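# Put one yellow sponge in each bench tote

## Task

Make every one of the three totes standing on the bench hold exactly one yellow sponge, lying wholly inside it with no part sticking out past the rim. Every yellow sponge not in a tote must finish on top of the low shelf, where the spare ones are kept. The totes, and the cartons stored beneath the bench, must not be shifted or rotated. The robot must not topple or finish leaning, and the result must stay in place on its own, without the robot holding anything.

## Robot and tools

Robot: TidyBot++, a wheeled base about 0.54 m long, 0.50 m wide and 0.38 m tall, driven by four powered casters. One seven-joint arm sits on top with a two-finger gripper. The shoulder is 0.12 m ahead of the base centre and 0.68 m above the floor. Cameras: base_camera on the chassis, and wrist_camera, which looks along the hand.

Frames: the base frame has its origin on the floor below the base centre, x ahead, y to the left, z up. hand_pose is reported in this frame and is the point between the finger pads; its z axis runs out along the fingers and the fingers close along its y axis. The odometry frame is wherever the base frame was when the scene began. base_odometry counts wheel rotation only, so wheel slip looks like travel, and it drifts by a few cm and degrees over many moves. Heading is in radians, -3.142 to 3.142, positive to the left. base_tilt is in degrees, forward and right positive, with roughly 1 degree of fixed bias.

execute_actions(actions, cameras): actions is a list holding one action or nothing. An empty list just reports state and images. An action may contain base, joints, speeds. base holds exactly one relative command, an offset from where the base last measured itself: translate_m (metres, forward positive, -2 to 2), strafe_m (metres, left positive, -2 to 2) or rotate_rad (radians, counter-clockwise from above positive, -6.3 to 6.3). joints is a dictionary of absolute targets by name: joint_1_rad to joint_7_rad in radians and gripper_pos from 0 (open, about 85 mm gap) to 1 (closed, squeezing hard). Ranges: joint_2_rad ±2.249, joint_4_rad ±2.579, joint_6_rad ±2.099; joints 1, 3, 5, 7 turn freely but take the short way, so send turns in steps below half a revolution. speeds caps top speed for this action only: translate_m and strafe_m 0.05 to 0.5 m/s, rotate_rad 0.1 to 1.57 rad/s (the maximum is the default). A base move needing more than 8.667 s at its top speed is refused, and any action is cut at 15 s. Unknown keys or out-of-range numbers reject the whole call with no motion. cameras is a list of base_camera, wrist_camera or all; omitted or null gives all, an empty list gives none.

Arm geometry: with joint_1_rad 0, joint_3_rad 3.14 and joint_5_rad 0 (near the start), the arm moves in the base's x-z plane. Angles from vertical, forward positive: upper arm (0.42 m) = joint_2_rad; forearm (0.31 m) = joint_2_rad - joint_4_rad; hand (0.31 m to the hand point) = that minus joint_6_rad. Reach ahead of the shoulder is the sum of length times sine; height above it is the sum of length times cosine. joint_1_rad positive swings the arm clockwise from above, opposite to rotate_rad. joint_7_rad at 1.57 with the hand down opens the fingers toward the robot's left and right. A downward-pointing hand reaches at most about 0.94 m high, and only near the base. Closed fingertips stick out about 20 mm past the hand point. The arm begins folded, hand down, protruding up to 0.08 m ahead of the base.

Other tools: wait(seconds, 0 to 10) sends nothing new and returns state and images. zoom_image(camera, region) enlarges a box [x0, y0, x1, y1] in pixels, origin top left, no larger than 504 by 504, of that camera's latest full image. read_manual(section) only returns licence text. finished_scene(scene) ends the current scene, given its number; it is final and reports success, so call it only once everything is settled.

Result lines: base_status and joint_status tell how each commanded motion ended. done means reached within tolerance (for the base it only means the wheels turned that far). off_target means it stopped short and may still be pushing. contact_stop or time_out means the old target was dropped and it holds where it stopped. not_followed, with joint command not followed and a cause line, means a self-collision check withheld the arm targets; the gripper part still runs, and withheld targets may be retried later. on_its_own lists uncommanded changes. motor_effort gives percent of maximum effort, peak in brackets, with noise and bias. Motor temperatures give one value per arm joint. ARM HIT flags a hard hit on the base or the arm itself. A gripper at 1 reporting off_target means something is held; done means nothing is.

Practical advice: after a move the hand often sits 1 to 2 cm off; to correct, add (wanted angle minus read angle) to each previous command, and trust camera images over hand_pose. Under a load the arm sags; never send a joint the angle it currently reads while holding something. Joints or base left out of an action may keep pushing toward earlier targets. A blocked base shoves until it times out and may still claim done. Hitting things hard can trigger a torque fault (arm frozen 10 s, rest of call skipped); holding loads long heats motors, warning at 60 °C and sagging at 75 °C. If an earlier call in a reply reports a stop, later movement calls in that reply are skipped. The robot holds its last command while you are thinking.

Avoid: driving while the arm is caught on something above about 0.8 m, shoving sideways on a raised hand, pressing against tote or shelf edges (tilts the base), dropping or flinging sponges, bumping totes or cartons, and fingers near the floor. Loose objects may occasionally get nudged by outside pushes, so check images before finishing.

Each tool is called after ">>>" by a JSON object that holds its "op" and its "data".

## Session

>>> {"op": "execute_actions", "data": {"actions": []}}

Scene clock: 0.00 s.
Motor temperatures (°C, as the motors report them): [34 33 32 36 42 39 44]
base_odometry: x=+0.000 y=+0.000 heading=+0.000 (m, m, rad; odometry frame)
base_tilt: forward=-0.1 right=+0.2 (deg)
base_status: not commanded
joint_positions: joint_1_rad=+0.029 joint_2_rad=-0.377 joint_3_rad=+3.103 joint_4_rad=-2.518 joint_5_rad=+0.012 joint_6_rad=-0.929 joint_7_rad=+1.595 gripper_pos=+0.000
joint_status: not commanded
motor_effort: joint_1_rad=+1 joint_2_rad=+1 joint_3_rad=+1 joint_4_rad=+14 joint_5_rad=+1 joint_6_rad=+0 joint_7_rad=+0 (%)
hand_pose: x=+0.2507 y=-0.0021 z=+0.5927 quat_wxyz=(+0.012, +0.999, +0.019, +0.035) (m; base frame)
pictures: base_camera, wrist_camera
Images, in order (width x height): base_camera 644x364, wrist_camera 644x476.

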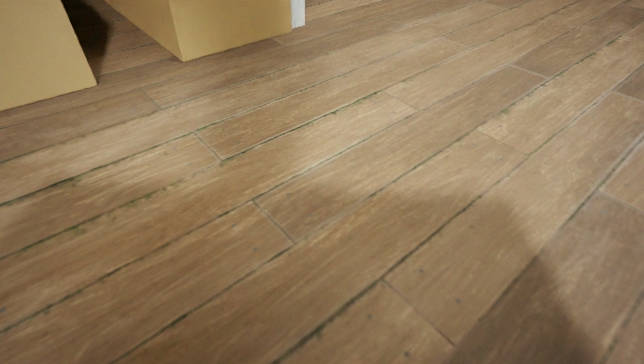

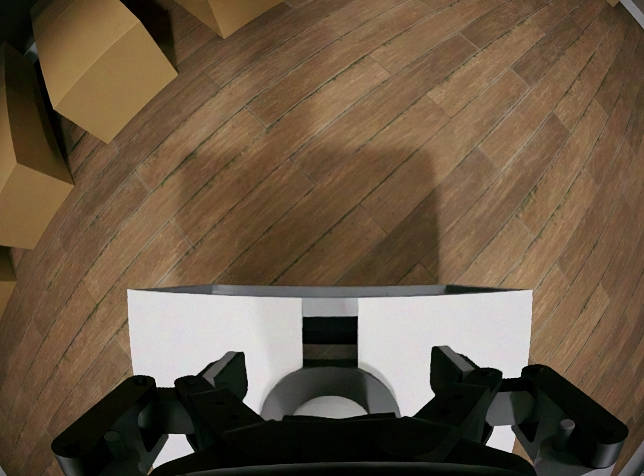

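>>> {"op": "execute_actions", "data": {"actions": [{"joints":{"joint_2_rad":-0.5,"joint_4_rad":-2.0,"joint_6_rad":-0.4,"joint_1_rad":-0.7}}], "cameras": ["wrist_camera"]}}

>>> {"op": "execute_actions", "data": {"actions": [{"joints":{"joint_1_rad":0.9}}], "cameras": ["wrist_camera"]}}

Scene clock: 8.23 s.
Motor temperatures (°C, as the motors report them): [34 33 32 36 42 39 44]
base_odometry: x=+0.000 y=+0.000 heading=+0.000 (m, m, rad; odometry frame)
base_tilt: forward=-0.1 right=+0.2 (deg)
base_status: not commanded
joint_positions: joint_1_rad=-0.678 joint_2_rad=-0.478 joint_3_rad=+3.103 joint_4_rad=-2.013 joint_5_rad=+0.012 joint_6_rad=-0.420 joint_7_rad=+1.595 gripper_pos=+0.000
joint_status: all done
motor_effort: joint_1_rad=+1(0) joint_2_rad=-3(3) joint_3_rad=+1(1) joint_4_rad=+20(20) joint_5_rad=+1(1) joint_6_rad=+8(8) joint_7_rad=+0(0) (%)
hand_pose: x=+0.4256 y=+0.2705 z=+0.9494 quat_wxyz=(-0.176, +0.771, +0.306, +0.530) (m; base frame)
pictures: wrist_camera
Images, in order (width x height): wrist_camera 644x476.

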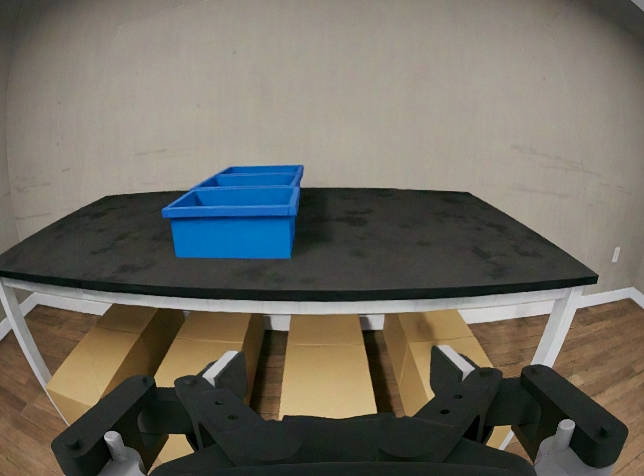

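Scene clock: 11.03 s.
Motor temperatures (°C, as the motors report them): [34 33 32 36 42 39 44]
base_odometry: x=+0.000 y=+0.000 heading=+0.000 (m, m, rad; odometry frame)
base_tilt: forward=-0.1 right=+0.2 (deg)
base_status: not commanded
joint_positions: joint_1_rad=+0.878 joint_2_rad=-0.478 joint_3_rad=+3.103 joint_4_rad=-2.013 joint_5_rad=+0.012 joint_6_rad=-0.420 joint_7_rad=+1.595 gripper_pos=+0.000
joint_status: all done
motor_effort: joint_1_rad=+0(1) joint_2_rad=-2(4) joint_3_rad=+1(2) joint_4_rad=+20(20) joint_5_rad=+1(2) joint_6_rad=+8(8) joint_7_rad=+1(0) (%)
hand_pose: x=+0.3940 y=-0.3026 z=+0.9494 quat_wxyz=(+0.246, +0.764, -0.323, +0.502) (m; base frame)
pictures: wrist_camera
Images, in order (width x height): wrist_camera 644x476.

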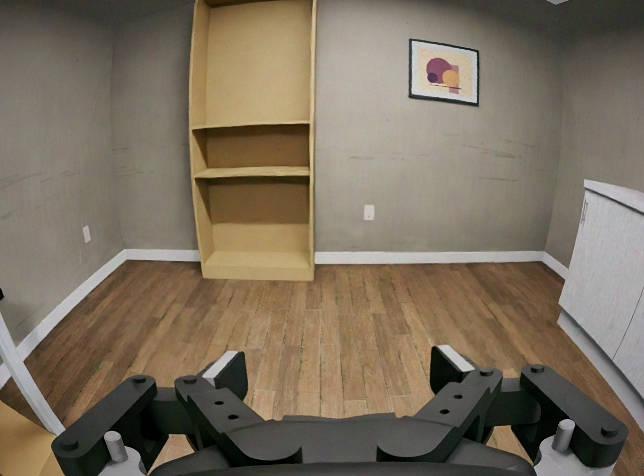

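>>> {"op": "execute_actions", "data": {"actions": [{"joints":{"joint_1_rad":2.2}}], "cameras": ["wrist_camera"]}}

>>> {"op": "execute_actions", "data": {"actions": [{"joints":{"joint_1_rad":3.6}}], "cameras": ["wrist_camera"]}}

Scene clock: 17.47 s.
Motor temperatures (°C, as the motors report them): [34 33 32 36 42 39 44]
base_odometry: x=+0.000 y=+0.000 heading=+0.000 (m, m, rad; odometry frame)
base_tilt: forward=-0.3 right=+0.2 (deg)
base_status: not commanded
joint_positions: joint_1_rad=+2.178 joint_2_rad=-0.478 joint_3_rad=+3.103 joint_4_rad=-2.013 joint_5_rad=+0.012 joint_6_rad=-0.420 joint_7_rad=+1.595 gripper_pos=+0.000
joint_status: all done
motor_effort: joint_1_rad=+1(0) joint_2_rad=-3(3) joint_3_rad=+1(1) joint_4_rad=+20(20) joint_5_rad=+1(1) joint_6_rad=+8(8) joint_7_rad=+0(1) (%)
hand_pose: x=-0.0990 y=-0.3459 z=+0.9494 quat_wxyz=(+0.500, +0.413, -0.719, +0.250) (m; base frame)
pictures: wrist_camera
Images, in order (width x height): wrist_camera 644x476.

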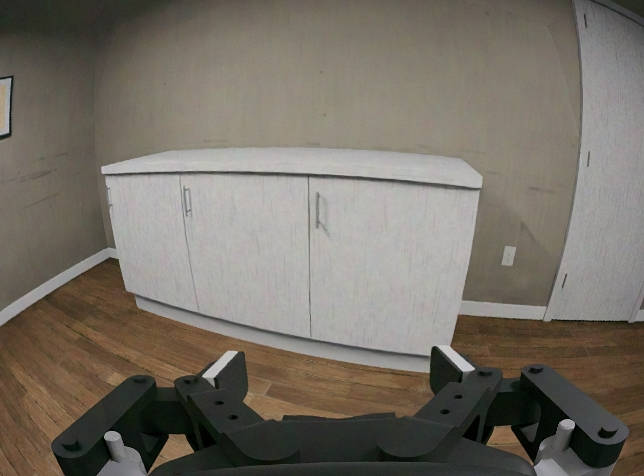

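Scene clock: 20.13 s.
Motor temperatures (°C, as the motors report them): [34 33 32 36 42 39 44]
base_odometry: x=+0.000 y=+0.000 heading=+0.000 (m, m, rad; odometry frame)
base_tilt: forward=-0.1 right=+0.2 (deg)
base_status: not commanded
joint_positions: joint_1_rad=+3.578 joint_2_rad=-0.478 joint_3_rad=+3.103 joint_4_rad=-2.013 joint_5_rad=+0.012 joint_6_rad=-0.420 joint_7_rad=+1.595 gripper_pos=+0.000
joint_status: all done
motor_effort: joint_1_rad=+1(1) joint_2_rad=-3(4) joint_3_rad=+1(1) joint_4_rad=+20(20) joint_5_rad=+1(1) joint_6_rad=+8(8) joint_7_rad=+0(0) (%)
hand_pose: x=-0.2590 y=+0.1561 z=+0.9494 quat_wxyz=(+0.543, -0.148, -0.816, -0.131) (m; base frame)
pictures: wrist_camera
Images, in order (width x height): wrist_camera 644x476.

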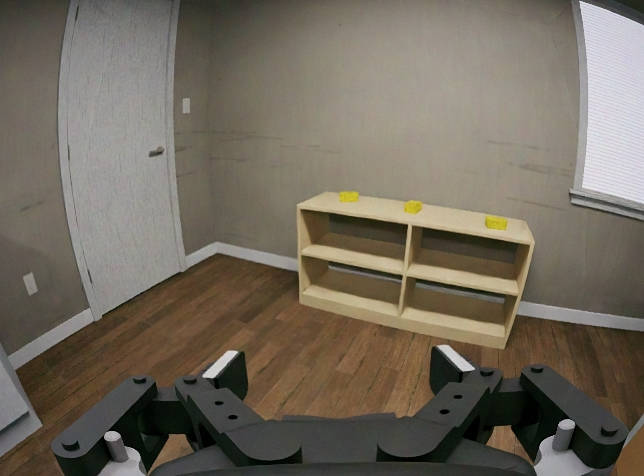

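>>> {"op": "execute_actions", "data": {"actions": [{"base":{"rotate_rad":0.70},"joints":{"joint_1_rad":5.2}}], "cameras": []}}

>>> {"op": "execute_actions", "data": {"actions": [{"joints":{"joint_1_rad":5.9,"joint_2_rad":-0.2,"joint_4_rad":-1.0,"joint_6_rad":-1.3}}]}}

Scene clock: 32.73 s.
Motor temperatures (°C, as the motors report them): [34 33 32 36 42 39 44]
base_odometry: x=+0.000 y=+0.000 heading=+0.699 (m, m, rad; odometry frame)
base_tilt: forward=-0.2 right=+0.2 (deg)
base_status: done
joint_positions: joint_1_rad=+5.178 joint_2_rad=-0.478 joint_3_rad=+3.103 joint_4_rad=-2.013 joint_5_rad=+0.012 joint_6_rad=-0.420 joint_7_rad=+1.595 gripper_pos=+0.000
joint_status: all done
motor_effort: joint_1_rad=+0(2) joint_2_rad=-3(4) joint_3_rad=+1(2) joint_4_rad=+20(20) joint_5_rad=+1(2) joint_6_rad=+8(8) joint_7_rad=+0(0) (%)
hand_pose: x=+0.2860 y=+0.3732 z=+0.9495 quat_wxyz=(+0.285, -0.688, -0.462, -0.481) (m; base frame)
pictures: none
No camera images: the call's "cameras" was empty. Leave "cameras" out to get every camera's image.

Scene clock: 35.03 s.
Motor temperatures (°C, as the motors report them): [34 33 32 36 42 39 44]
base_odometry: x=+0.000 y=+0.000 heading=+0.699 (m, m, rad; odometry frame)
base_tilt: forward=-0.2 right=+0.2 (deg)
base_status: not commanded
joint_positions: joint_1_rad=+5.876 joint_2_rad=-0.225 joint_3_rad=+3.103 joint_4_rad=-1.014 joint_5_rad=+0.012 joint_6_rad=-1.276 joint_7_rad=+1.595 gripper_pos=+0.000
joint_status: all done
motor_effort: joint_1_rad=+1(0) joint_2_rad=-7(7) joint_3_rad=+1(1) joint_4_rad=+15(21) joint_5_rad=+1(2) joint_6_rad=+8(7) joint_7_rad=+1(1) (%)
hand_pose: x=+0.4819 y=+0.1745 z=+1.1654 quat_wxyz=(+0.097, -0.835, -0.200, -0.503) (m; base frame)
pictures: base_camera, wrist_camera
Images, in order (width x height): base_camera 644x364, wrist_camera 644x476.

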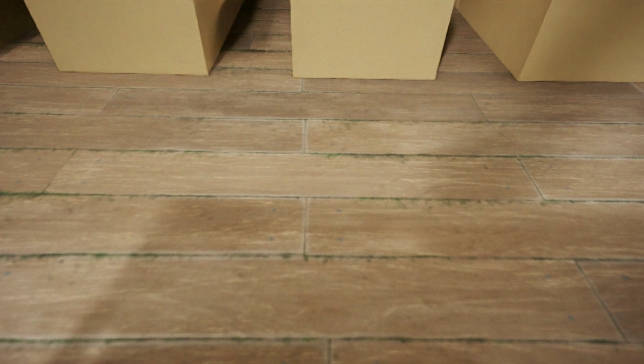

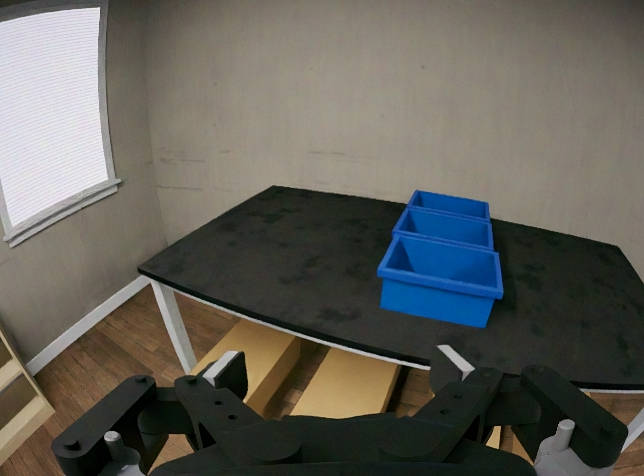

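>>> {"op": "execute_actions", "data": {"actions": [{"base":{"rotate_rad":1.57},"joints":{"joint_1_rad":6.28,"joint_2_rad":-0.3,"joint_4_rad":-1.5,"joint_6_rad":-1.0}}]}}

Scene clock: 44.80 s.
Motor temperatures (°C, as the motors report them): [34 33 32 36 42 39 44]
base_odometry: x=+0.000 y=+0.000 heading=+2.269 (m, m, rad; odometry frame)
base_tilt: forward=-0.3 right=+0.2 (deg)
base_status: done
joint_positions: joint_1_rad=+6.255 joint_2_rad=-0.276 joint_3_rad=+3.101 joint_4_rad=-1.488 joint_5_rad=+0.012 joint_6_rad=-1.023 joint_7_rad=+1.595 gripper_pos=+0.000
joint_status: all done
motor_effort: joint_1_rad=+0(0) joint_2_rad=-8(12) joint_3_rad=+1(2) joint_4_rad=+18(19) joint_5_rad=+1(0) joint_6_rad=+7(7) joint_7_rad=+0(0) (%)
hand_pose: x=+0.5423 y=+0.0302 z=+1.0051 quat_wxyz=(-0.002, -0.898, -0.044, -0.438) (m; base frame)
pictures: base_camera, wrist_camera
Images, in order (width x height): base_camera 644x364, wrist_camera 644x476.

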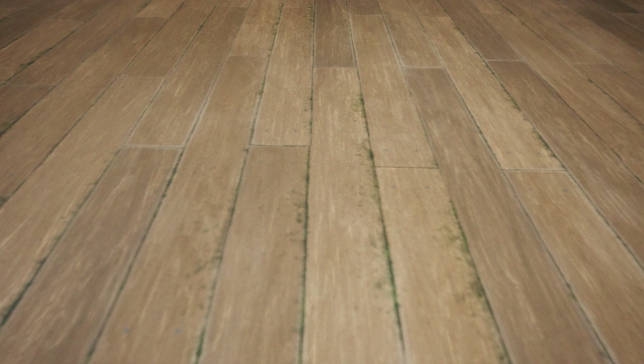

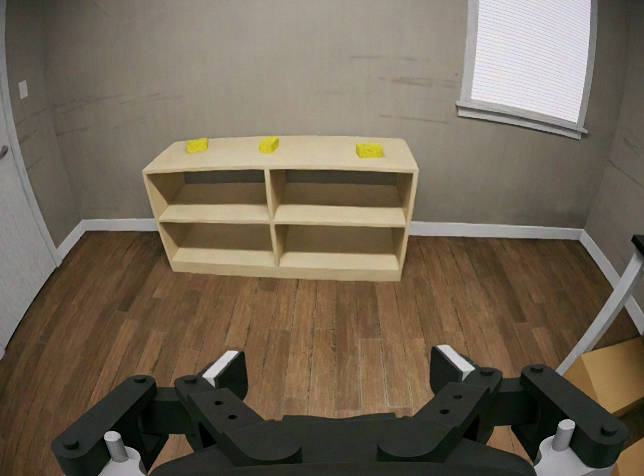

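>>> {"op": "execute_actions", "data": {"actions": [{"base":{"translate_m":0.9},"joints":{"joint_6_rad":-1.3}}]}}

Scene clock: 51.47 s.
Motor temperatures (°C, as the motors report them): [34 33 32 36 42 39 44]
base_odometry: x=-0.579 y=+0.689 heading=+2.270 (m, m, rad; odometry frame)
base_tilt: forward=-0.1 right=+0.1 (deg)
base_status: done
joint_positions: joint_1_rad=+6.256 joint_2_rad=-0.288 joint_3_rad=+3.101 joint_4_rad=-1.495 joint_5_rad=+0.012 joint_6_rad=-1.302 joint_7_rad=+1.595 gripper_pos=+0.000
joint_status: all done
motor_effort: joint_1_rad=+1(0) joint_2_rad=-6(10) joint_3_rad=+0(1) joint_4_rad=+17(19) joint_5_rad=+1(1) joint_6_rad=+5(7) joint_7_rad=+0(0) (%)
hand_pose: x=+0.4760 y=+0.0245 z=+0.9461 quat_wxyz=(-0.005, -0.949, -0.045, -0.311) (m; base frame)
pictures: base_camera, wrist_camera
Images, in order (width x height): base_camera 644x364, wrist_camera 644x476.

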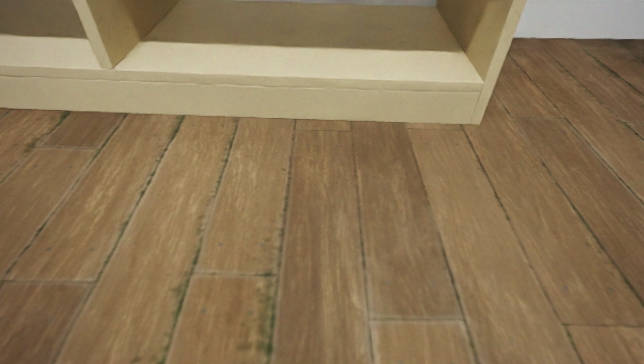

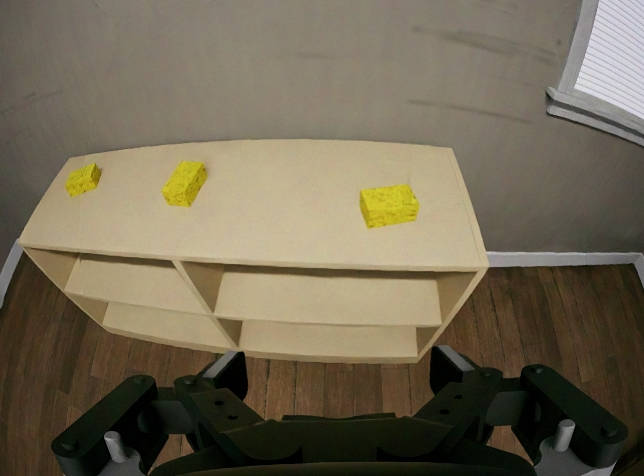

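>>> {"op": "execute_actions", "data": {"actions": [{"base":{"strafe_m":-0.1},"joints":{"joint_2_rad":0.465,"joint_4_rad":-0.76,"joint_6_rad":-1.92}}]}}

Scene clock: 63.13 s.
Motor temperatures (°C, as the motors report them): [34 33 32 36 42 39 44]
base_odometry: x=-0.503 y=+0.753 heading=+2.270 (m, m, rad; odometry frame)
base_tilt: forward=-0.2 right=+0.2 (deg)
base_status: done
joint_positions: joint_1_rad=+6.261 joint_2_rad=+0.453 joint_3_rad=+3.104 joint_4_rad=-0.777 joint_5_rad=+0.012 joint_6_rad=-1.896 joint_7_rad=+1.595 gripper_pos=+0.000
joint_status: all done
motor_effort: joint_1_rad=+1(2) joint_2_rad=-29(31) joint_3_rad=+0(4) joint_4_rad=+15(18) joint_5_rad=+1(2) joint_6_rad=+0(6) joint_7_rad=+0(0) (%)
hand_pose: x=+0.6032 y=+0.0221 z=+0.8543 quat_wxyz=(+0.002, -0.999, -0.038, -0.008) (m; base frame)
pictures: base_camera, wrist_camera
Images, in order (width x height): base_camera 644x364, wrist_camera 644x476.

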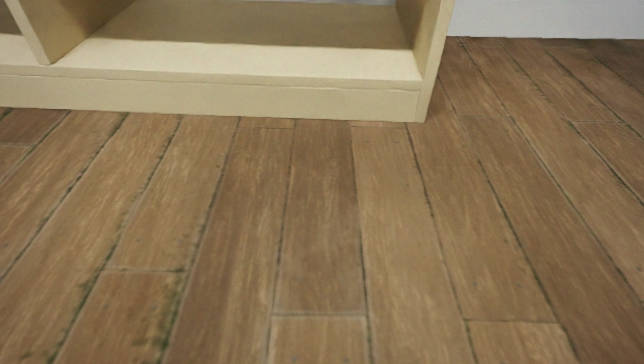

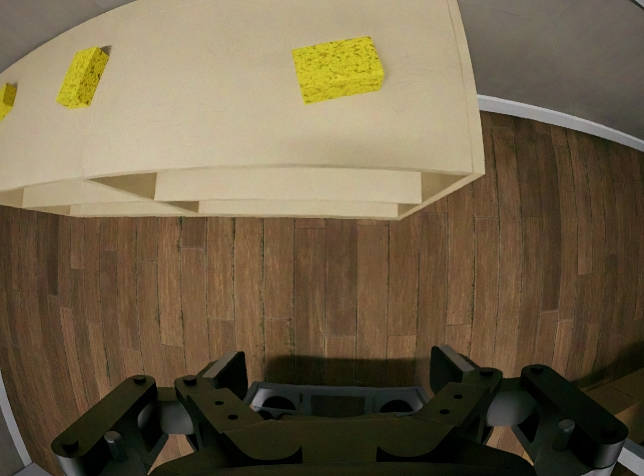

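>>> {"op": "execute_actions", "data": {"actions": [{"base":{"translate_m":0.2}}]}}

Scene clock: 69.90 s.
Motor temperatures (°C, as the motors report them): [34 34 32 36 42 39 44]
base_odometry: x=-0.632 y=+0.907 heading=+2.270 (m, m, rad; odometry frame)
base_tilt: forward=-0.1 right=+0.2 (deg)
base_status: done
joint_positions: joint_1_rad=+6.261 joint_2_rad=+0.461 joint_3_rad=+3.104 joint_4_rad=-0.775 joint_5_rad=+0.012 joint_6_rad=-1.899 joint_7_rad=+1.595 gripper_pos=+0.000
joint_status: not commanded
motor_effort: joint_1_rad=+1(1) joint_2_rad=-30(33) joint_3_rad=+0(0) joint_4_rad=+15(16) joint_5_rad=+1(1) joint_6_rad=-1(0) joint_7_rad=-1(0) (%)
hand_pose: x=+0.6042 y=+0.0220 z=+0.8511 quat_wxyz=(+0.002, -0.999, -0.038, -0.004) (m; base frame)
pictures: base_camera, wrist_camera
Images, in order (width x height): base_camera 644x364, wrist_camera 644x476.

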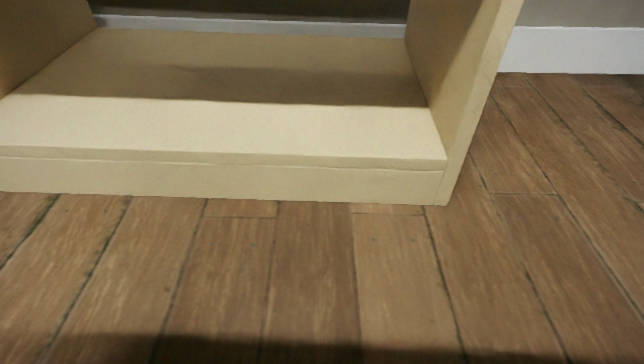

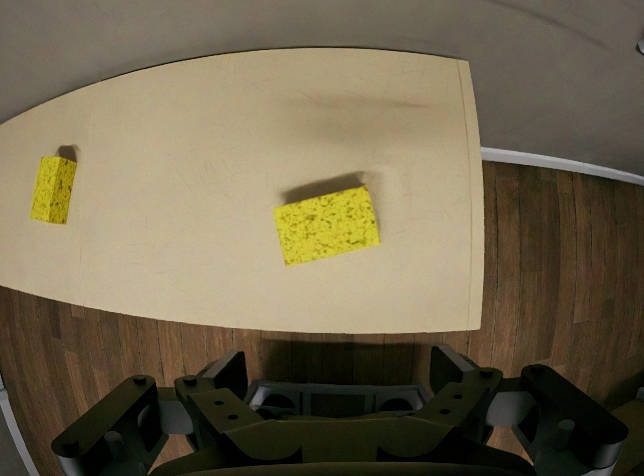

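>>> {"op": "execute_actions", "data": {"actions": [{"base":{"translate_m":0.07},"joints":{"joint_2_rad":0.44,"joint_4_rad":-1.225,"joint_6_rad":-1.49,"joint_7_rad":0.29}}]}}

Scene clock: 77.90 s.
Motor temperatures (°C, as the motors report them): [34 34 32 36 42 39 44]
base_odometry: x=-0.677 y=+0.961 heading=+2.269 (m, m, rad; odometry frame)
base_tilt: forward=-0.2 right=+0.2 (deg)
base_status: done
joint_positions: joint_1_rad=+6.261 joint_2_rad=+0.461 joint_3_rad=+3.104 joint_4_rad=-1.212 joint_5_rad=+0.012 joint_6_rad=-1.513 joint_7_rad=+0.327 gripper_pos=+0.000
joint_status: all done
motor_effort: joint_1_rad=+1(1) joint_2_rad=-30(32) joint_3_rad=+0(1) joint_4_rad=+15(15) joint_5_rad=+1(1) joint_6_rad=-1(1) joint_7_rad=+0(1) (%)
hand_pose: x=+0.6041 y=+0.0241 z=+0.7161 quat_wxyz=(-0.012, -0.829, +0.559, +0.019) (m; base frame)
pictures: base_camera, wrist_camera
Images, in order (width x height): base_camera 644x364, wrist_camera 644x476.

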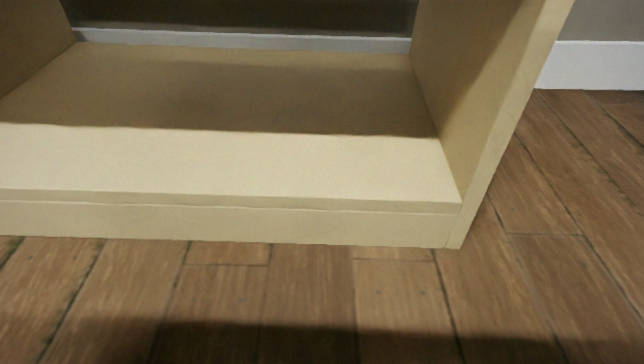

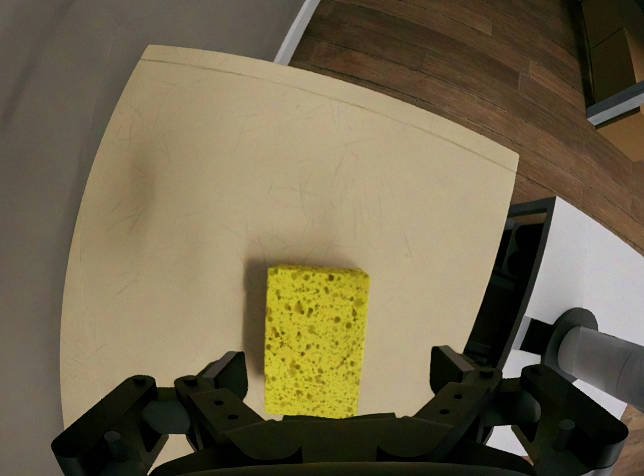

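>>> {"op": "execute_actions", "data": {"actions": [{"base":{"translate_m":0.015},"joints":{"joint_2_rad":0.45,"joint_4_rad":-1.40,"joint_6_rad":-1.27,"joint_7_rad":0.24}}], "cameras": ["wrist_camera"]}}

Scene clock: 85.30 s.
Motor temperatures (°C, as the motors report them): [34 34 32 36 42 39 44]
base_odometry: x=-0.686 y=+0.972 heading=+2.269 (m, m, rad; odometry frame)
base_tilt: forward=-0.1 right=+0.1 (deg)
base_status: done
joint_positions: joint_1_rad=+6.261 joint_2_rad=+0.455 joint_3_rad=+3.104 joint_4_rad=-1.388 joint_5_rad=+0.012 joint_6_rad=-1.292 joint_7_rad=+0.283 gripper_pos=+0.000
joint_status: all done
motor_effort: joint_1_rad=+1(0) joint_2_rad=-30(32) joint_3_rad=+0(1) joint_4_rad=+15(16) joint_5_rad=+1(2) joint_6_rad=-1(1) joint_7_rad=+0(1) (%)
hand_pose: x=+0.6076 y=+0.0253 z=+0.6645 quat_wxyz=(+0.004, -0.817, +0.576, -0.001) (m; base frame)
pictures: wrist_camera
Images, in order (width x height): wrist_camera 644x476.

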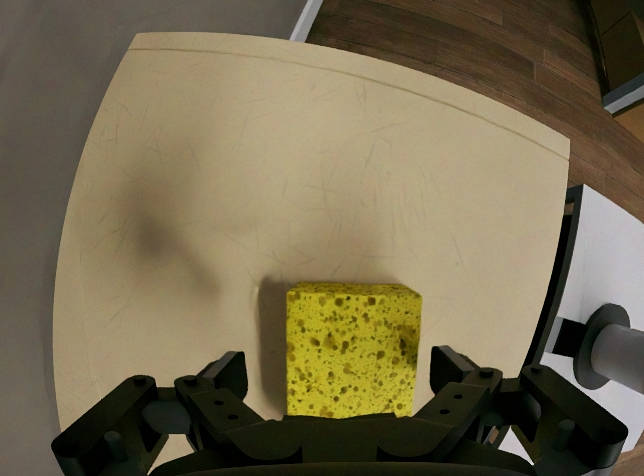

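>>> {"op": "execute_actions", "data": {"actions": [{"base":{"translate_m":-0.008},"joints":{"joint_2_rad":0.485,"joint_4_rad":-1.475,"joint_6_rad":-1.165}}], "cameras": ["wrist_camera"]}}

Scene clock: 93.30 s.
Motor temperatures (°C, as the motors report them): [34 34 32 36 42 39 44]
base_odometry: x=-0.681 y=+0.966 heading=+2.269 (m, m, rad; odometry frame)
base_tilt: forward=-0.1 right=+0.2 (deg)
base_status: done
joint_positions: joint_1_rad=+6.261 joint_2_rad=+0.473 joint_3_rad=+3.104 joint_4_rad=-1.464 joint_5_rad=+0.012 joint_6_rad=-1.187 joint_7_rad=+0.283 gripper_pos=+0.000
joint_status: all done
motor_effort: joint_1_rad=+1(1) joint_2_rad=-30(33) joint_3_rad=+0(1) joint_4_rad=+14(16) joint_5_rad=+1(1) joint_6_rad=+0(0) joint_7_rad=+0(0) (%)
hand_pose: x=+0.6089 y=+0.0259 z=+0.6328 quat_wxyz=(+0.008, -0.817, +0.576, -0.006) (m; base frame)
pictures: wrist_camera
Images, in order (width x height): wrist_camera 644x476.

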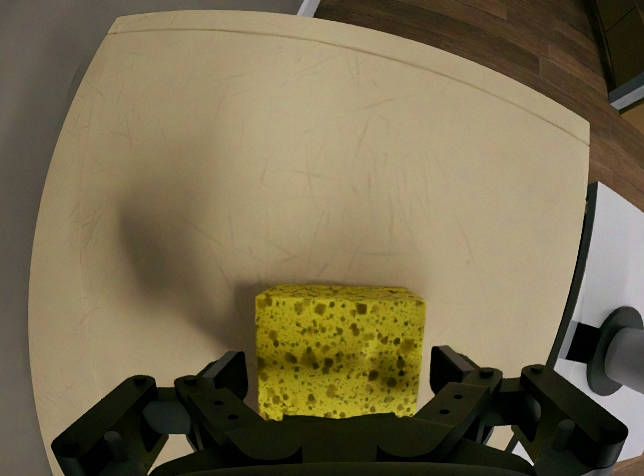

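Centered. Lower slightly more.

>>> {"op": "execute_actions", "data": {"actions": [{"joints":{"joint_2_rad":0.525,"joint_4_rad":-1.50,"joint_6_rad":-1.10}}], "cameras": ["wrist_camera"]}}

>>> {"op": "execute_actions", "data": {"actions": [{"joints":{"gripper_pos":1}}], "cameras": ["wrist_camera"]}}

Scene clock: 103.30 s.
Motor temperatures (°C, as the motors report them): [34 34 32 36 42 39 44]
base_odometry: x=-0.681 y=+0.966 heading=+2.269 (m, m, rad; odometry frame)
base_tilt: forward=-0.2 right=+0.2 (deg)
base_status: not commanded
joint_positions: joint_1_rad=+6.261 joint_2_rad=+0.495 joint_3_rad=+3.104 joint_4_rad=-1.482 joint_5_rad=+0.012 joint_6_rad=-1.125 joint_7_rad=+0.283 gripper_pos=+0.000
joint_status: all done
motor_effort: joint_1_rad=+1(0) joint_2_rad=-29(31) joint_3_rad=+0(0) joint_4_rad=+14(15) joint_5_rad=+1(1) joint_6_rad=+0(3) joint_7_rad=+0(0) (%)
hand_pose: x=+0.6187 y=+0.0267 z=+0.6170 quat_wxyz=(+0.015, -0.817, +0.576, -0.013) (m; base frame)
pictures: wrist_camera
Images, in order (width x height): wrist_camera 644x476.

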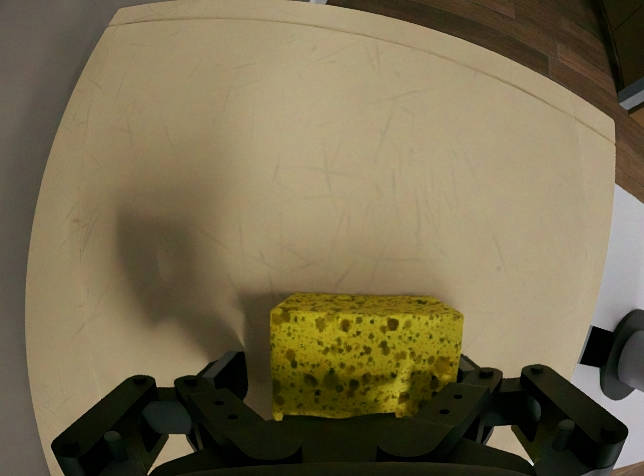

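Scene clock: 104.40 s.
Motor temperatures (°C, as the motors report them): [34 34 32 36 42 39 44]
base_odometry: x=-0.681 y=+0.966 heading=+2.269 (m, m, rad; odometry frame)
base_tilt: forward=-0.2 right=+0.2 (deg)
base_status: not commanded
joint_positions: joint_1_rad=+6.262 joint_2_rad=+0.478 joint_3_rad=+3.104 joint_4_rad=-1.482 joint_5_rad=+0.012 joint_6_rad=-1.127 joint_7_rad=+0.283 gripper_pos=+0.385
joint_status: gripper_pos off_target (ended at +0.385, target +1.000)
motor_effort: joint_1_rad=+0(1) joint_2_rad=-21(29) joint_3_rad=-1(1) joint_4_rad=+11(13) joint_5_rad=+1(0) joint_6_rad=+4(8) joint_7_rad=+0(0) (%)
hand_pose: x=+0.6192 y=+0.0261 z=+0.6257 quat_wxyz=(+0.019, -0.817, +0.576, -0.020) (m; base frame)
pictures: wrist_camera
Images, in order (width x height): wrist_camera 644x476.

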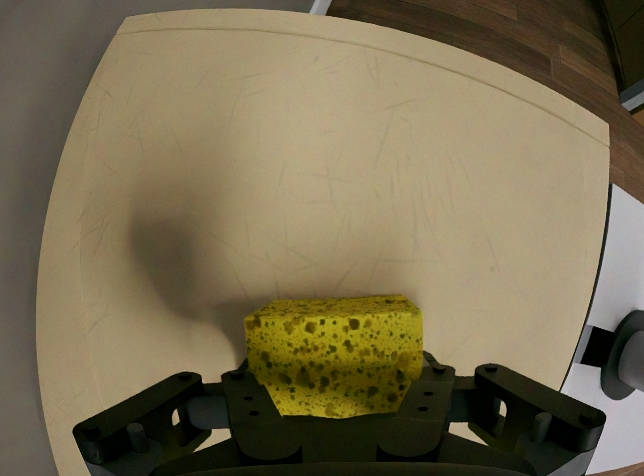

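>>> {"op": "execute_actions", "data": {"actions": [{"joints":{"joint_2_rad":0.1,"joint_4_rad":-1.2,"joint_6_rad":-1.3,"joint_7_rad":1.595}}]}}

>>> {"op": "execute_actions", "data": {"actions": [{"base":{"translate_m":-1.18}}], "cameras": []}}

>>> {"op": "execute_actions", "data": {"actions": [{"base":{"rotate_rad":-1.57},"joints":{"joint_2_rad":-0.1,"joint_6_rad":-0.9}}]}}

Scene clock: 114.90 s.
Motor temperatures (°C, as the motors report them): [34 34 32 36 42 39 44]
base_odometry: x=-0.681 y=+0.966 heading=+2.269 (m, m, rad; odometry frame)
base_tilt: forward=-0.1 right=+0.2 (deg)
base_status: not commanded
joint_positions: joint_1_rad=+6.262 joint_2_rad=+0.104 joint_3_rad=+3.104 joint_4_rad=-1.210 joint_5_rad=+0.012 joint_6_rad=-1.276 joint_7_rad=+1.559 gripper_pos=+0.386
joint_status: all done
motor_effort: joint_1_rad=+0(1) joint_2_rad=-20(34) joint_3_rad=+0(0) joint_4_rad=+17(17) joint_5_rad=+1(2) joint_6_rad=+4(4) joint_7_rad=+0(0) (%)
hand_pose: x=+0.6288 y=+0.0266 z=+0.9148 quat_wxyz=(+0.005, -0.962, -0.022, -0.272) (m; base frame)
pictures: base_camera, wrist_camera
Images, in order (width x height): base_camera 644x364, wrist_camera 644x476.

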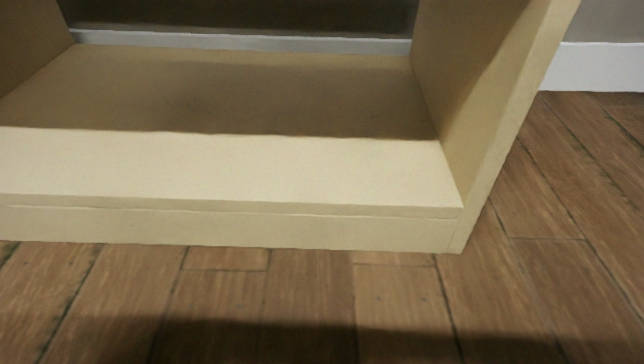

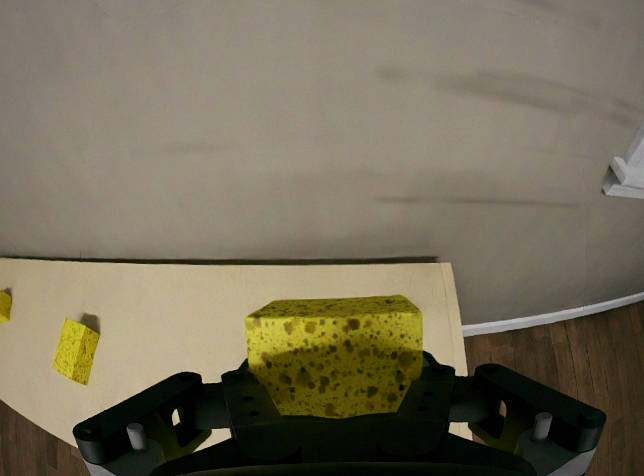

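Scene clock: 118.77 s.
Motor temperatures (°C, as the motors report them): [34 34 32 37 42 39 44]
base_odometry: x=+0.078 y=+0.062 heading=+2.269 (m, m, rad; odometry frame)
base_tilt: forward=-0.2 right=+0.2 (deg)
base_status: done
joint_positions: joint_1_rad=+6.263 joint_2_rad=+0.104 joint_3_rad=+3.104 joint_4_rad=-1.210 joint_5_rad=+0.012 joint_6_rad=-1.282 joint_7_rad=+1.559 gripper_pos=+0.386
joint_status: not commanded
motor_effort: joint_1_rad=+1(2) joint_2_rad=-20(25) joint_3_rad=+0(2) joint_4_rad=+17(18) joint_5_rad=+1(2) joint_6_rad=+5(5) joint_7_rad=+0(0) (%)
hand_pose: x=+0.6271 y=+0.0260 z=+0.9142 quat_wxyz=(+0.005, -0.963, -0.022, -0.270) (m; base frame)
pictures: none
No camera images: the call's "cameras" was empty. Leave "cameras" out to get every camera's image.

Scene clock: 121.10 s.
Motor temperatures (°C, as the motors report them): [34 34 32 37 42 39 44]
base_odometry: x=+0.078 y=+0.062 heading=+0.700 (m, m, rad; odometry frame)
base_tilt: forward=-0.2 right=+0.1 (deg)
base_status: done
joint_positions: joint_1_rad=+6.270 joint_2_rad=-0.087 joint_3_rad=+3.108 joint_4_rad=-1.205 joint_5_rad=+0.012 joint_6_rad=-0.913 joint_7_rad=+1.559 gripper_pos=+0.386
joint_status: all done
motor_effort: joint_1_rad=+1(4) joint_2_rad=-15(22) joint_3_rad=+0(3) joint_4_rad=+18(20) joint_5_rad=+1(2) joint_6_rad=+8(7) joint_7_rad=-1(0) (%)
hand_pose: x=+0.6431 y=+0.0239 z=+1.1003 quat_wxyz=(+0.008, -0.850, -0.016, -0.527) (m; base frame)
pictures: base_camera, wrist_camera
Images, in order (width x height): base_camera 644x364, wrist_camera 644x476.

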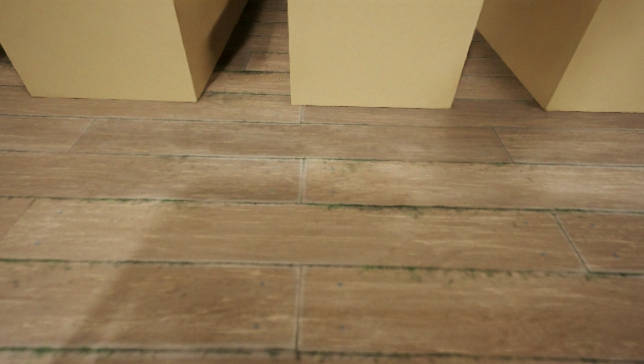

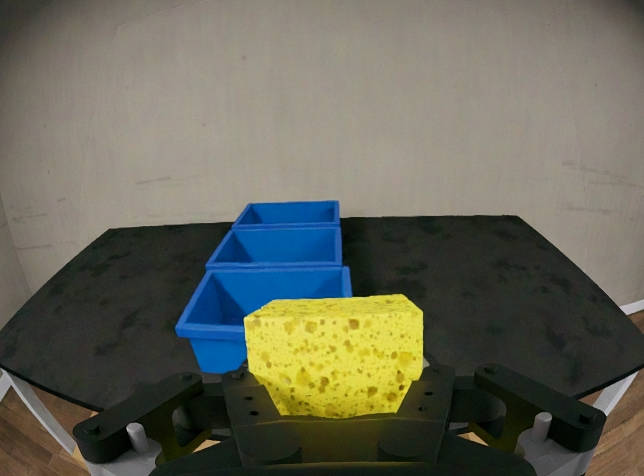

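>>> {"op": "execute_actions", "data": {"actions": [{"base":{"strafe_m":0.15},"joints":{"joint_6_rad":-1.4}}], "cameras": []}}

>>> {"op": "execute_actions", "data": {"actions": [{"base":{"translate_m":0.3}}]}}

Scene clock: 134.67 s.
Motor temperatures (°C, as the motors report them): [34 34 32 37 42 39 44]
base_odometry: x=-0.019 y=+0.177 heading=+0.699 (m, m, rad; odometry frame)
base_tilt: forward=-0.1 right=+0.3 (deg)
base_status: done
joint_positions: joint_1_rad=+6.270 joint_2_rad=-0.087 joint_3_rad=+3.103 joint_4_rad=-1.204 joint_5_rad=+0.012 joint_6_rad=-1.401 joint_7_rad=+1.559 gripper_pos=+0.386
joint_status: all done
motor_effort: joint_1_rad=+1(1) joint_2_rad=-14(15) joint_3_rad=+0(1) joint_4_rad=+17(18) joint_5_rad=+1(2) joint_6_rad=+5(8) joint_7_rad=-1(0) (%)
hand_pose: x=+0.5457 y=+0.0208 z=+0.9859 quat_wxyz=(+0.002, -0.952, -0.019, -0.307) (m; base frame)
pictures: none
No camera images: the call's "cameras" was empty. Leave "cameras" out to get every camera's image.

Scene clock: 136.57 s.
Motor temperatures (°C, as the motors report them): [34 34 32 37 42 39 44]
base_odometry: x=+0.211 y=+0.371 heading=+0.699 (m, m, rad; odometry frame)
base_tilt: forward=-0.3 right=+0.2 (deg)
base_status: done
joint_positions: joint_1_rad=+6.270 joint_2_rad=-0.089 joint_3_rad=+3.103 joint_4_rad=-1.204 joint_5_rad=+0.012 joint_6_rad=-1.401 joint_7_rad=+1.559 gripper_pos=+0.386
joint_status: not commanded
motor_effort: joint_1_rad=+0(0) joint_2_rad=-13(18) joint_3_rad=+1(1) joint_4_rad=+17(18) joint_5_rad=+1(2) joint_6_rad=+5(6) joint_7_rad=+0(1) (%)
hand_pose: x=+0.5452 y=+0.0208 z=+0.9866 quat_wxyz=(+0.002, -0.951, -0.019, -0.307) (m; base frame)
pictures: base_camera, wrist_camera
Images, in order (width x height): base_camera 644x364, wrist_camera 644x476.

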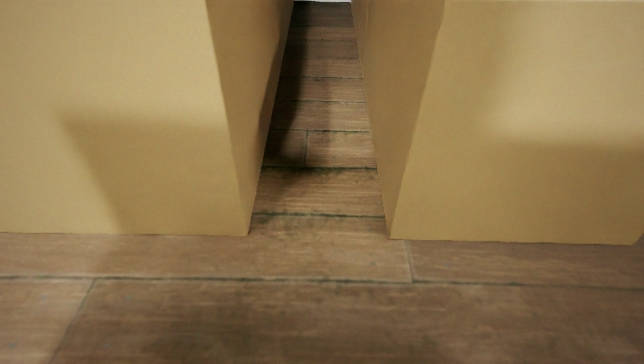

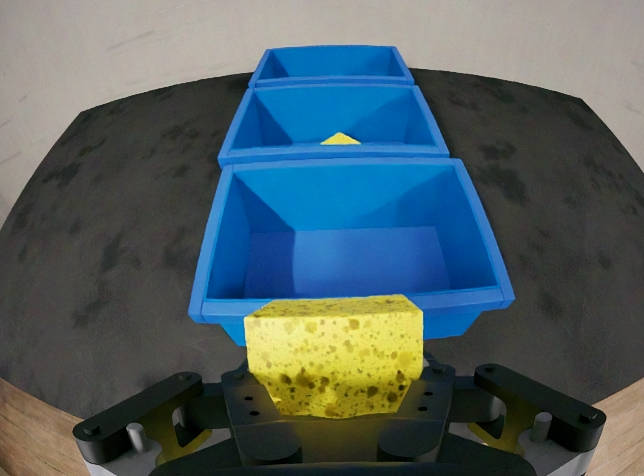

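>>> {"op": "execute_actions", "data": {"actions": [{"base":{"translate_m":0.12}}]}}

Scene clock: 144.70 s.
Motor temperatures (°C, as the motors report them): [34 34 32 37 42 39 44]
base_odometry: x=+0.303 y=+0.448 heading=+0.699 (m, m, rad; odometry frame)
base_tilt: forward=-0.2 right=+0.3 (deg)
base_status: done
joint_positions: joint_1_rad=+6.270 joint_2_rad=-0.090 joint_3_rad=+3.103 joint_4_rad=-1.204 joint_5_rad=+0.012 joint_6_rad=-1.401 joint_7_rad=+1.559 gripper_pos=+0.386
joint_status: not commanded
motor_effort: joint_1_rad=+1(1) joint_2_rad=-13(18) joint_3_rad=+1(1) joint_4_rad=+17(18) joint_5_rad=+1(2) joint_6_rad=+5(5) joint_7_rad=-1(0) (%)
hand_pose: x=+0.5447 y=+0.0208 z=+0.9873 quat_wxyz=(+0.002, -0.951, -0.019, -0.308) (m; base frame)
pictures: base_camera, wrist_camera
Images, in order (width x height): base_camera 644x364, wrist_camera 644x476.

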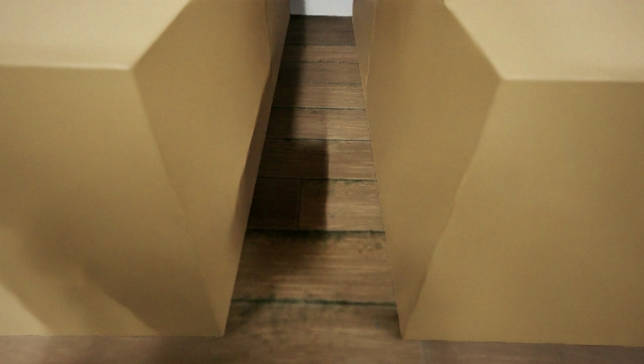

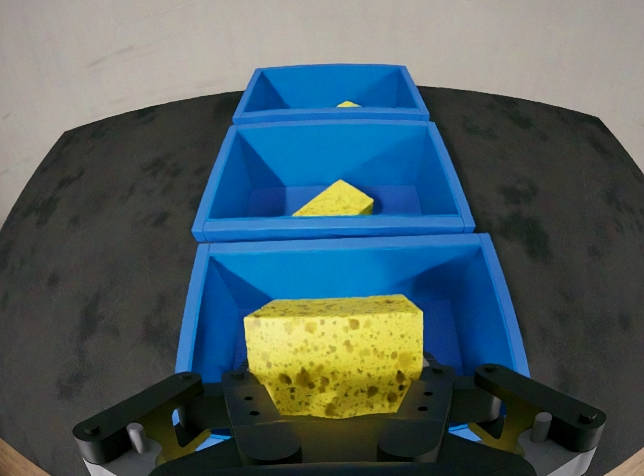

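>>> {"op": "execute_actions", "data": {"actions": [{"base":{"translate_m":0.045}}], "cameras": []}}

>>> {"op": "execute_actions", "data": {"actions": [{"joints":{"joint_2_rad":0.1,"joint_4_rad":-0.9,"joint_6_rad":-1.95}}]}}

Scene clock: 156.90 s.
Motor temperatures (°C, as the motors report them): [34 34 32 37 42 39 44]
base_odometry: x=+0.337 y=+0.477 heading=+0.700 (m, m, rad; odometry frame)
base_tilt: forward=-0.2 right=+0.3 (deg)
base_status: done
joint_positions: joint_1_rad=+6.270 joint_2_rad=-0.091 joint_3_rad=+3.103 joint_4_rad=-1.204 joint_5_rad=+0.012 joint_6_rad=-1.401 joint_7_rad=+1.559 gripper_pos=+0.386
joint_status: not commanded
motor_effort: joint_1_rad=+1(1) joint_2_rad=-13(19) joint_3_rad=+0(2) joint_4_rad=+17(18) joint_5_rad=+1(2) joint_6_rad=+5(5) joint_7_rad=+0(1) (%)
hand_pose: x=+0.5447 y=+0.0208 z=+0.9873 quat_wxyz=(+0.002, -0.951, -0.019, -0.308) (m; base frame)
pictures: none
No camera images: the call's "cameras" was empty. Leave "cameras" out to get every camera's image.

Scene clock: 158.30 s.
Motor temperatures (°C, as the motors report them): [34 34 32 37 42 39 44]
base_odometry: x=+0.337 y=+0.477 heading=+0.700 (m, m, rad; odometry frame)
base_tilt: forward=-0.2 right=+0.3 (deg)
base_status: not commanded
joint_positions: joint_1_rad=+6.270 joint_2_rad=+0.084 joint_3_rad=+3.103 joint_4_rad=-0.917 joint_5_rad=+0.012 joint_6_rad=-1.930 joint_7_rad=+1.559 gripper_pos=+0.386
joint_status: all done
motor_effort: joint_1_rad=+0(1) joint_2_rad=-16(18) joint_3_rad=+0(1) joint_4_rad=+14(17) joint_5_rad=+1(1) joint_6_rad=+1(5) joint_7_rad=+0(1) (%)
hand_pose: x=+0.4833 y=+0.0158 z=+0.9664 quat_wxyz=(-0.001, -0.994, -0.017, -0.105) (m; base frame)
pictures: base_camera, wrist_camera
Images, in order (width x height): base_camera 644x364, wrist_camera 644x476.

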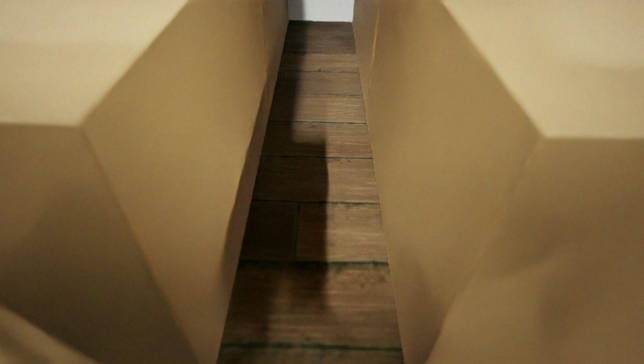

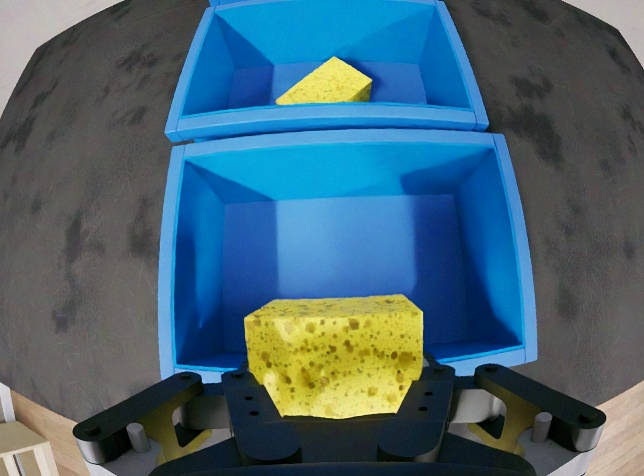

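>>> {"op": "execute_actions", "data": {"actions": [{"joints":{"joint_2_rad":0.16,"joint_6_rad":-1.72}}], "cameras": ["wrist_camera"]}}

Scene clock: 167.20 s.
Motor temperatures (°C, as the motors report them): [34 34 32 37 42 39 44]
base_odometry: x=+0.337 y=+0.477 heading=+0.700 (m, m, rad; odometry frame)
base_tilt: forward=-0.1 right=+0.2 (deg)
base_status: not commanded
joint_positions: joint_1_rad=+6.270 joint_2_rad=+0.151 joint_3_rad=+3.103 joint_4_rad=-0.914 joint_5_rad=+0.012 joint_6_rad=-1.728 joint_7_rad=+1.559 gripper_pos=+0.386
joint_status: all done
motor_effort: joint_1_rad=+0(0) joint_2_rad=-20(21) joint_3_rad=+0(0) joint_4_rad=+15(16) joint_5_rad=+1(1) joint_6_rad=+3(3) joint_7_rad=+0(1) (%)
hand_pose: x=+0.5625 y=+0.0189 z=+0.9574 quat_wxyz=(+0.002, -0.985, -0.017, -0.173) (m; base frame)
pictures: wrist_camera
Images, in order (width x height): wrist_camera 644x476.

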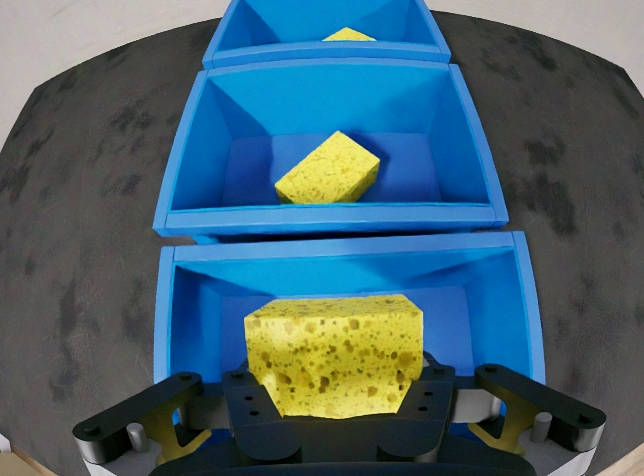

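>>> {"op": "execute_actions", "data": {"actions": [{"joints":{"joint_2_rad":0.34,"joint_4_rad":-0.88,"joint_6_rad":-1.9},"speeds":{}}], "cameras": ["wrist_camera"]}}

action 0: "speeds" must be an object that gives a speed for at least one key that is commanded beside it, as in {"translate_m": 0.5}; or leave "speeds" out

>>> {"op": "execute_actions", "data": {"actions": [{"joints":{"joint_2_rad":0.34,"joint_4_rad":-0.88,"joint_6_rad":-1.9}}], "cameras": ["wrist_camera"]}}

Scene clock: 174.20 s.
Motor temperatures (°C, as the motors report them): [34 34 32 37 42 39 44]
base_odometry: x=+0.337 y=+0.477 heading=+0.700 (m, m, rad; odometry frame)
base_tilt: forward=-0.1 right=+0.1 (deg)
base_status: not commanded
joint_positions: joint_1_rad=+6.270 joint_2_rad=+0.341 joint_3_rad=+3.103 joint_4_rad=-0.895 joint_5_rad=+0.012 joint_6_rad=-1.876 joint_7_rad=+1.559 gripper_pos=+0.386
joint_status: all done
motor_effort: joint_1_rad=+1(1) joint_2_rad=-26(30) joint_3_rad=+0(0) joint_4_rad=+15(16) joint_5_rad=+1(1) joint_6_rad=+0(4) joint_7_rad=+0(0) (%)
hand_pose: x=+0.5651 y=+0.0175 z=+0.8709 quat_wxyz=(+0.001, -1.000, -0.017, -0.015) (m; base frame)
pictures: wrist_camera
Images, in order (width x height): wrist_camera 644x476.

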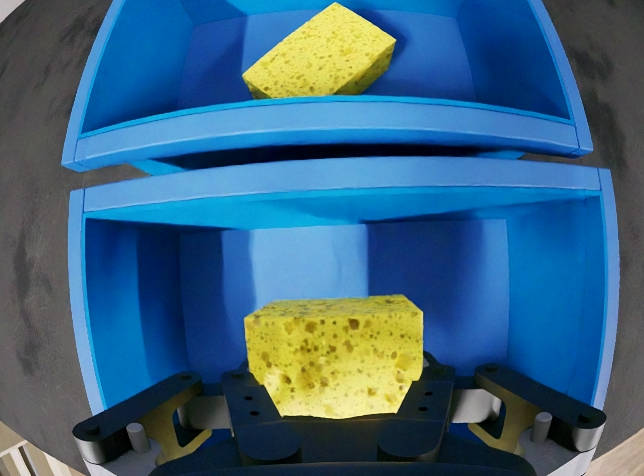

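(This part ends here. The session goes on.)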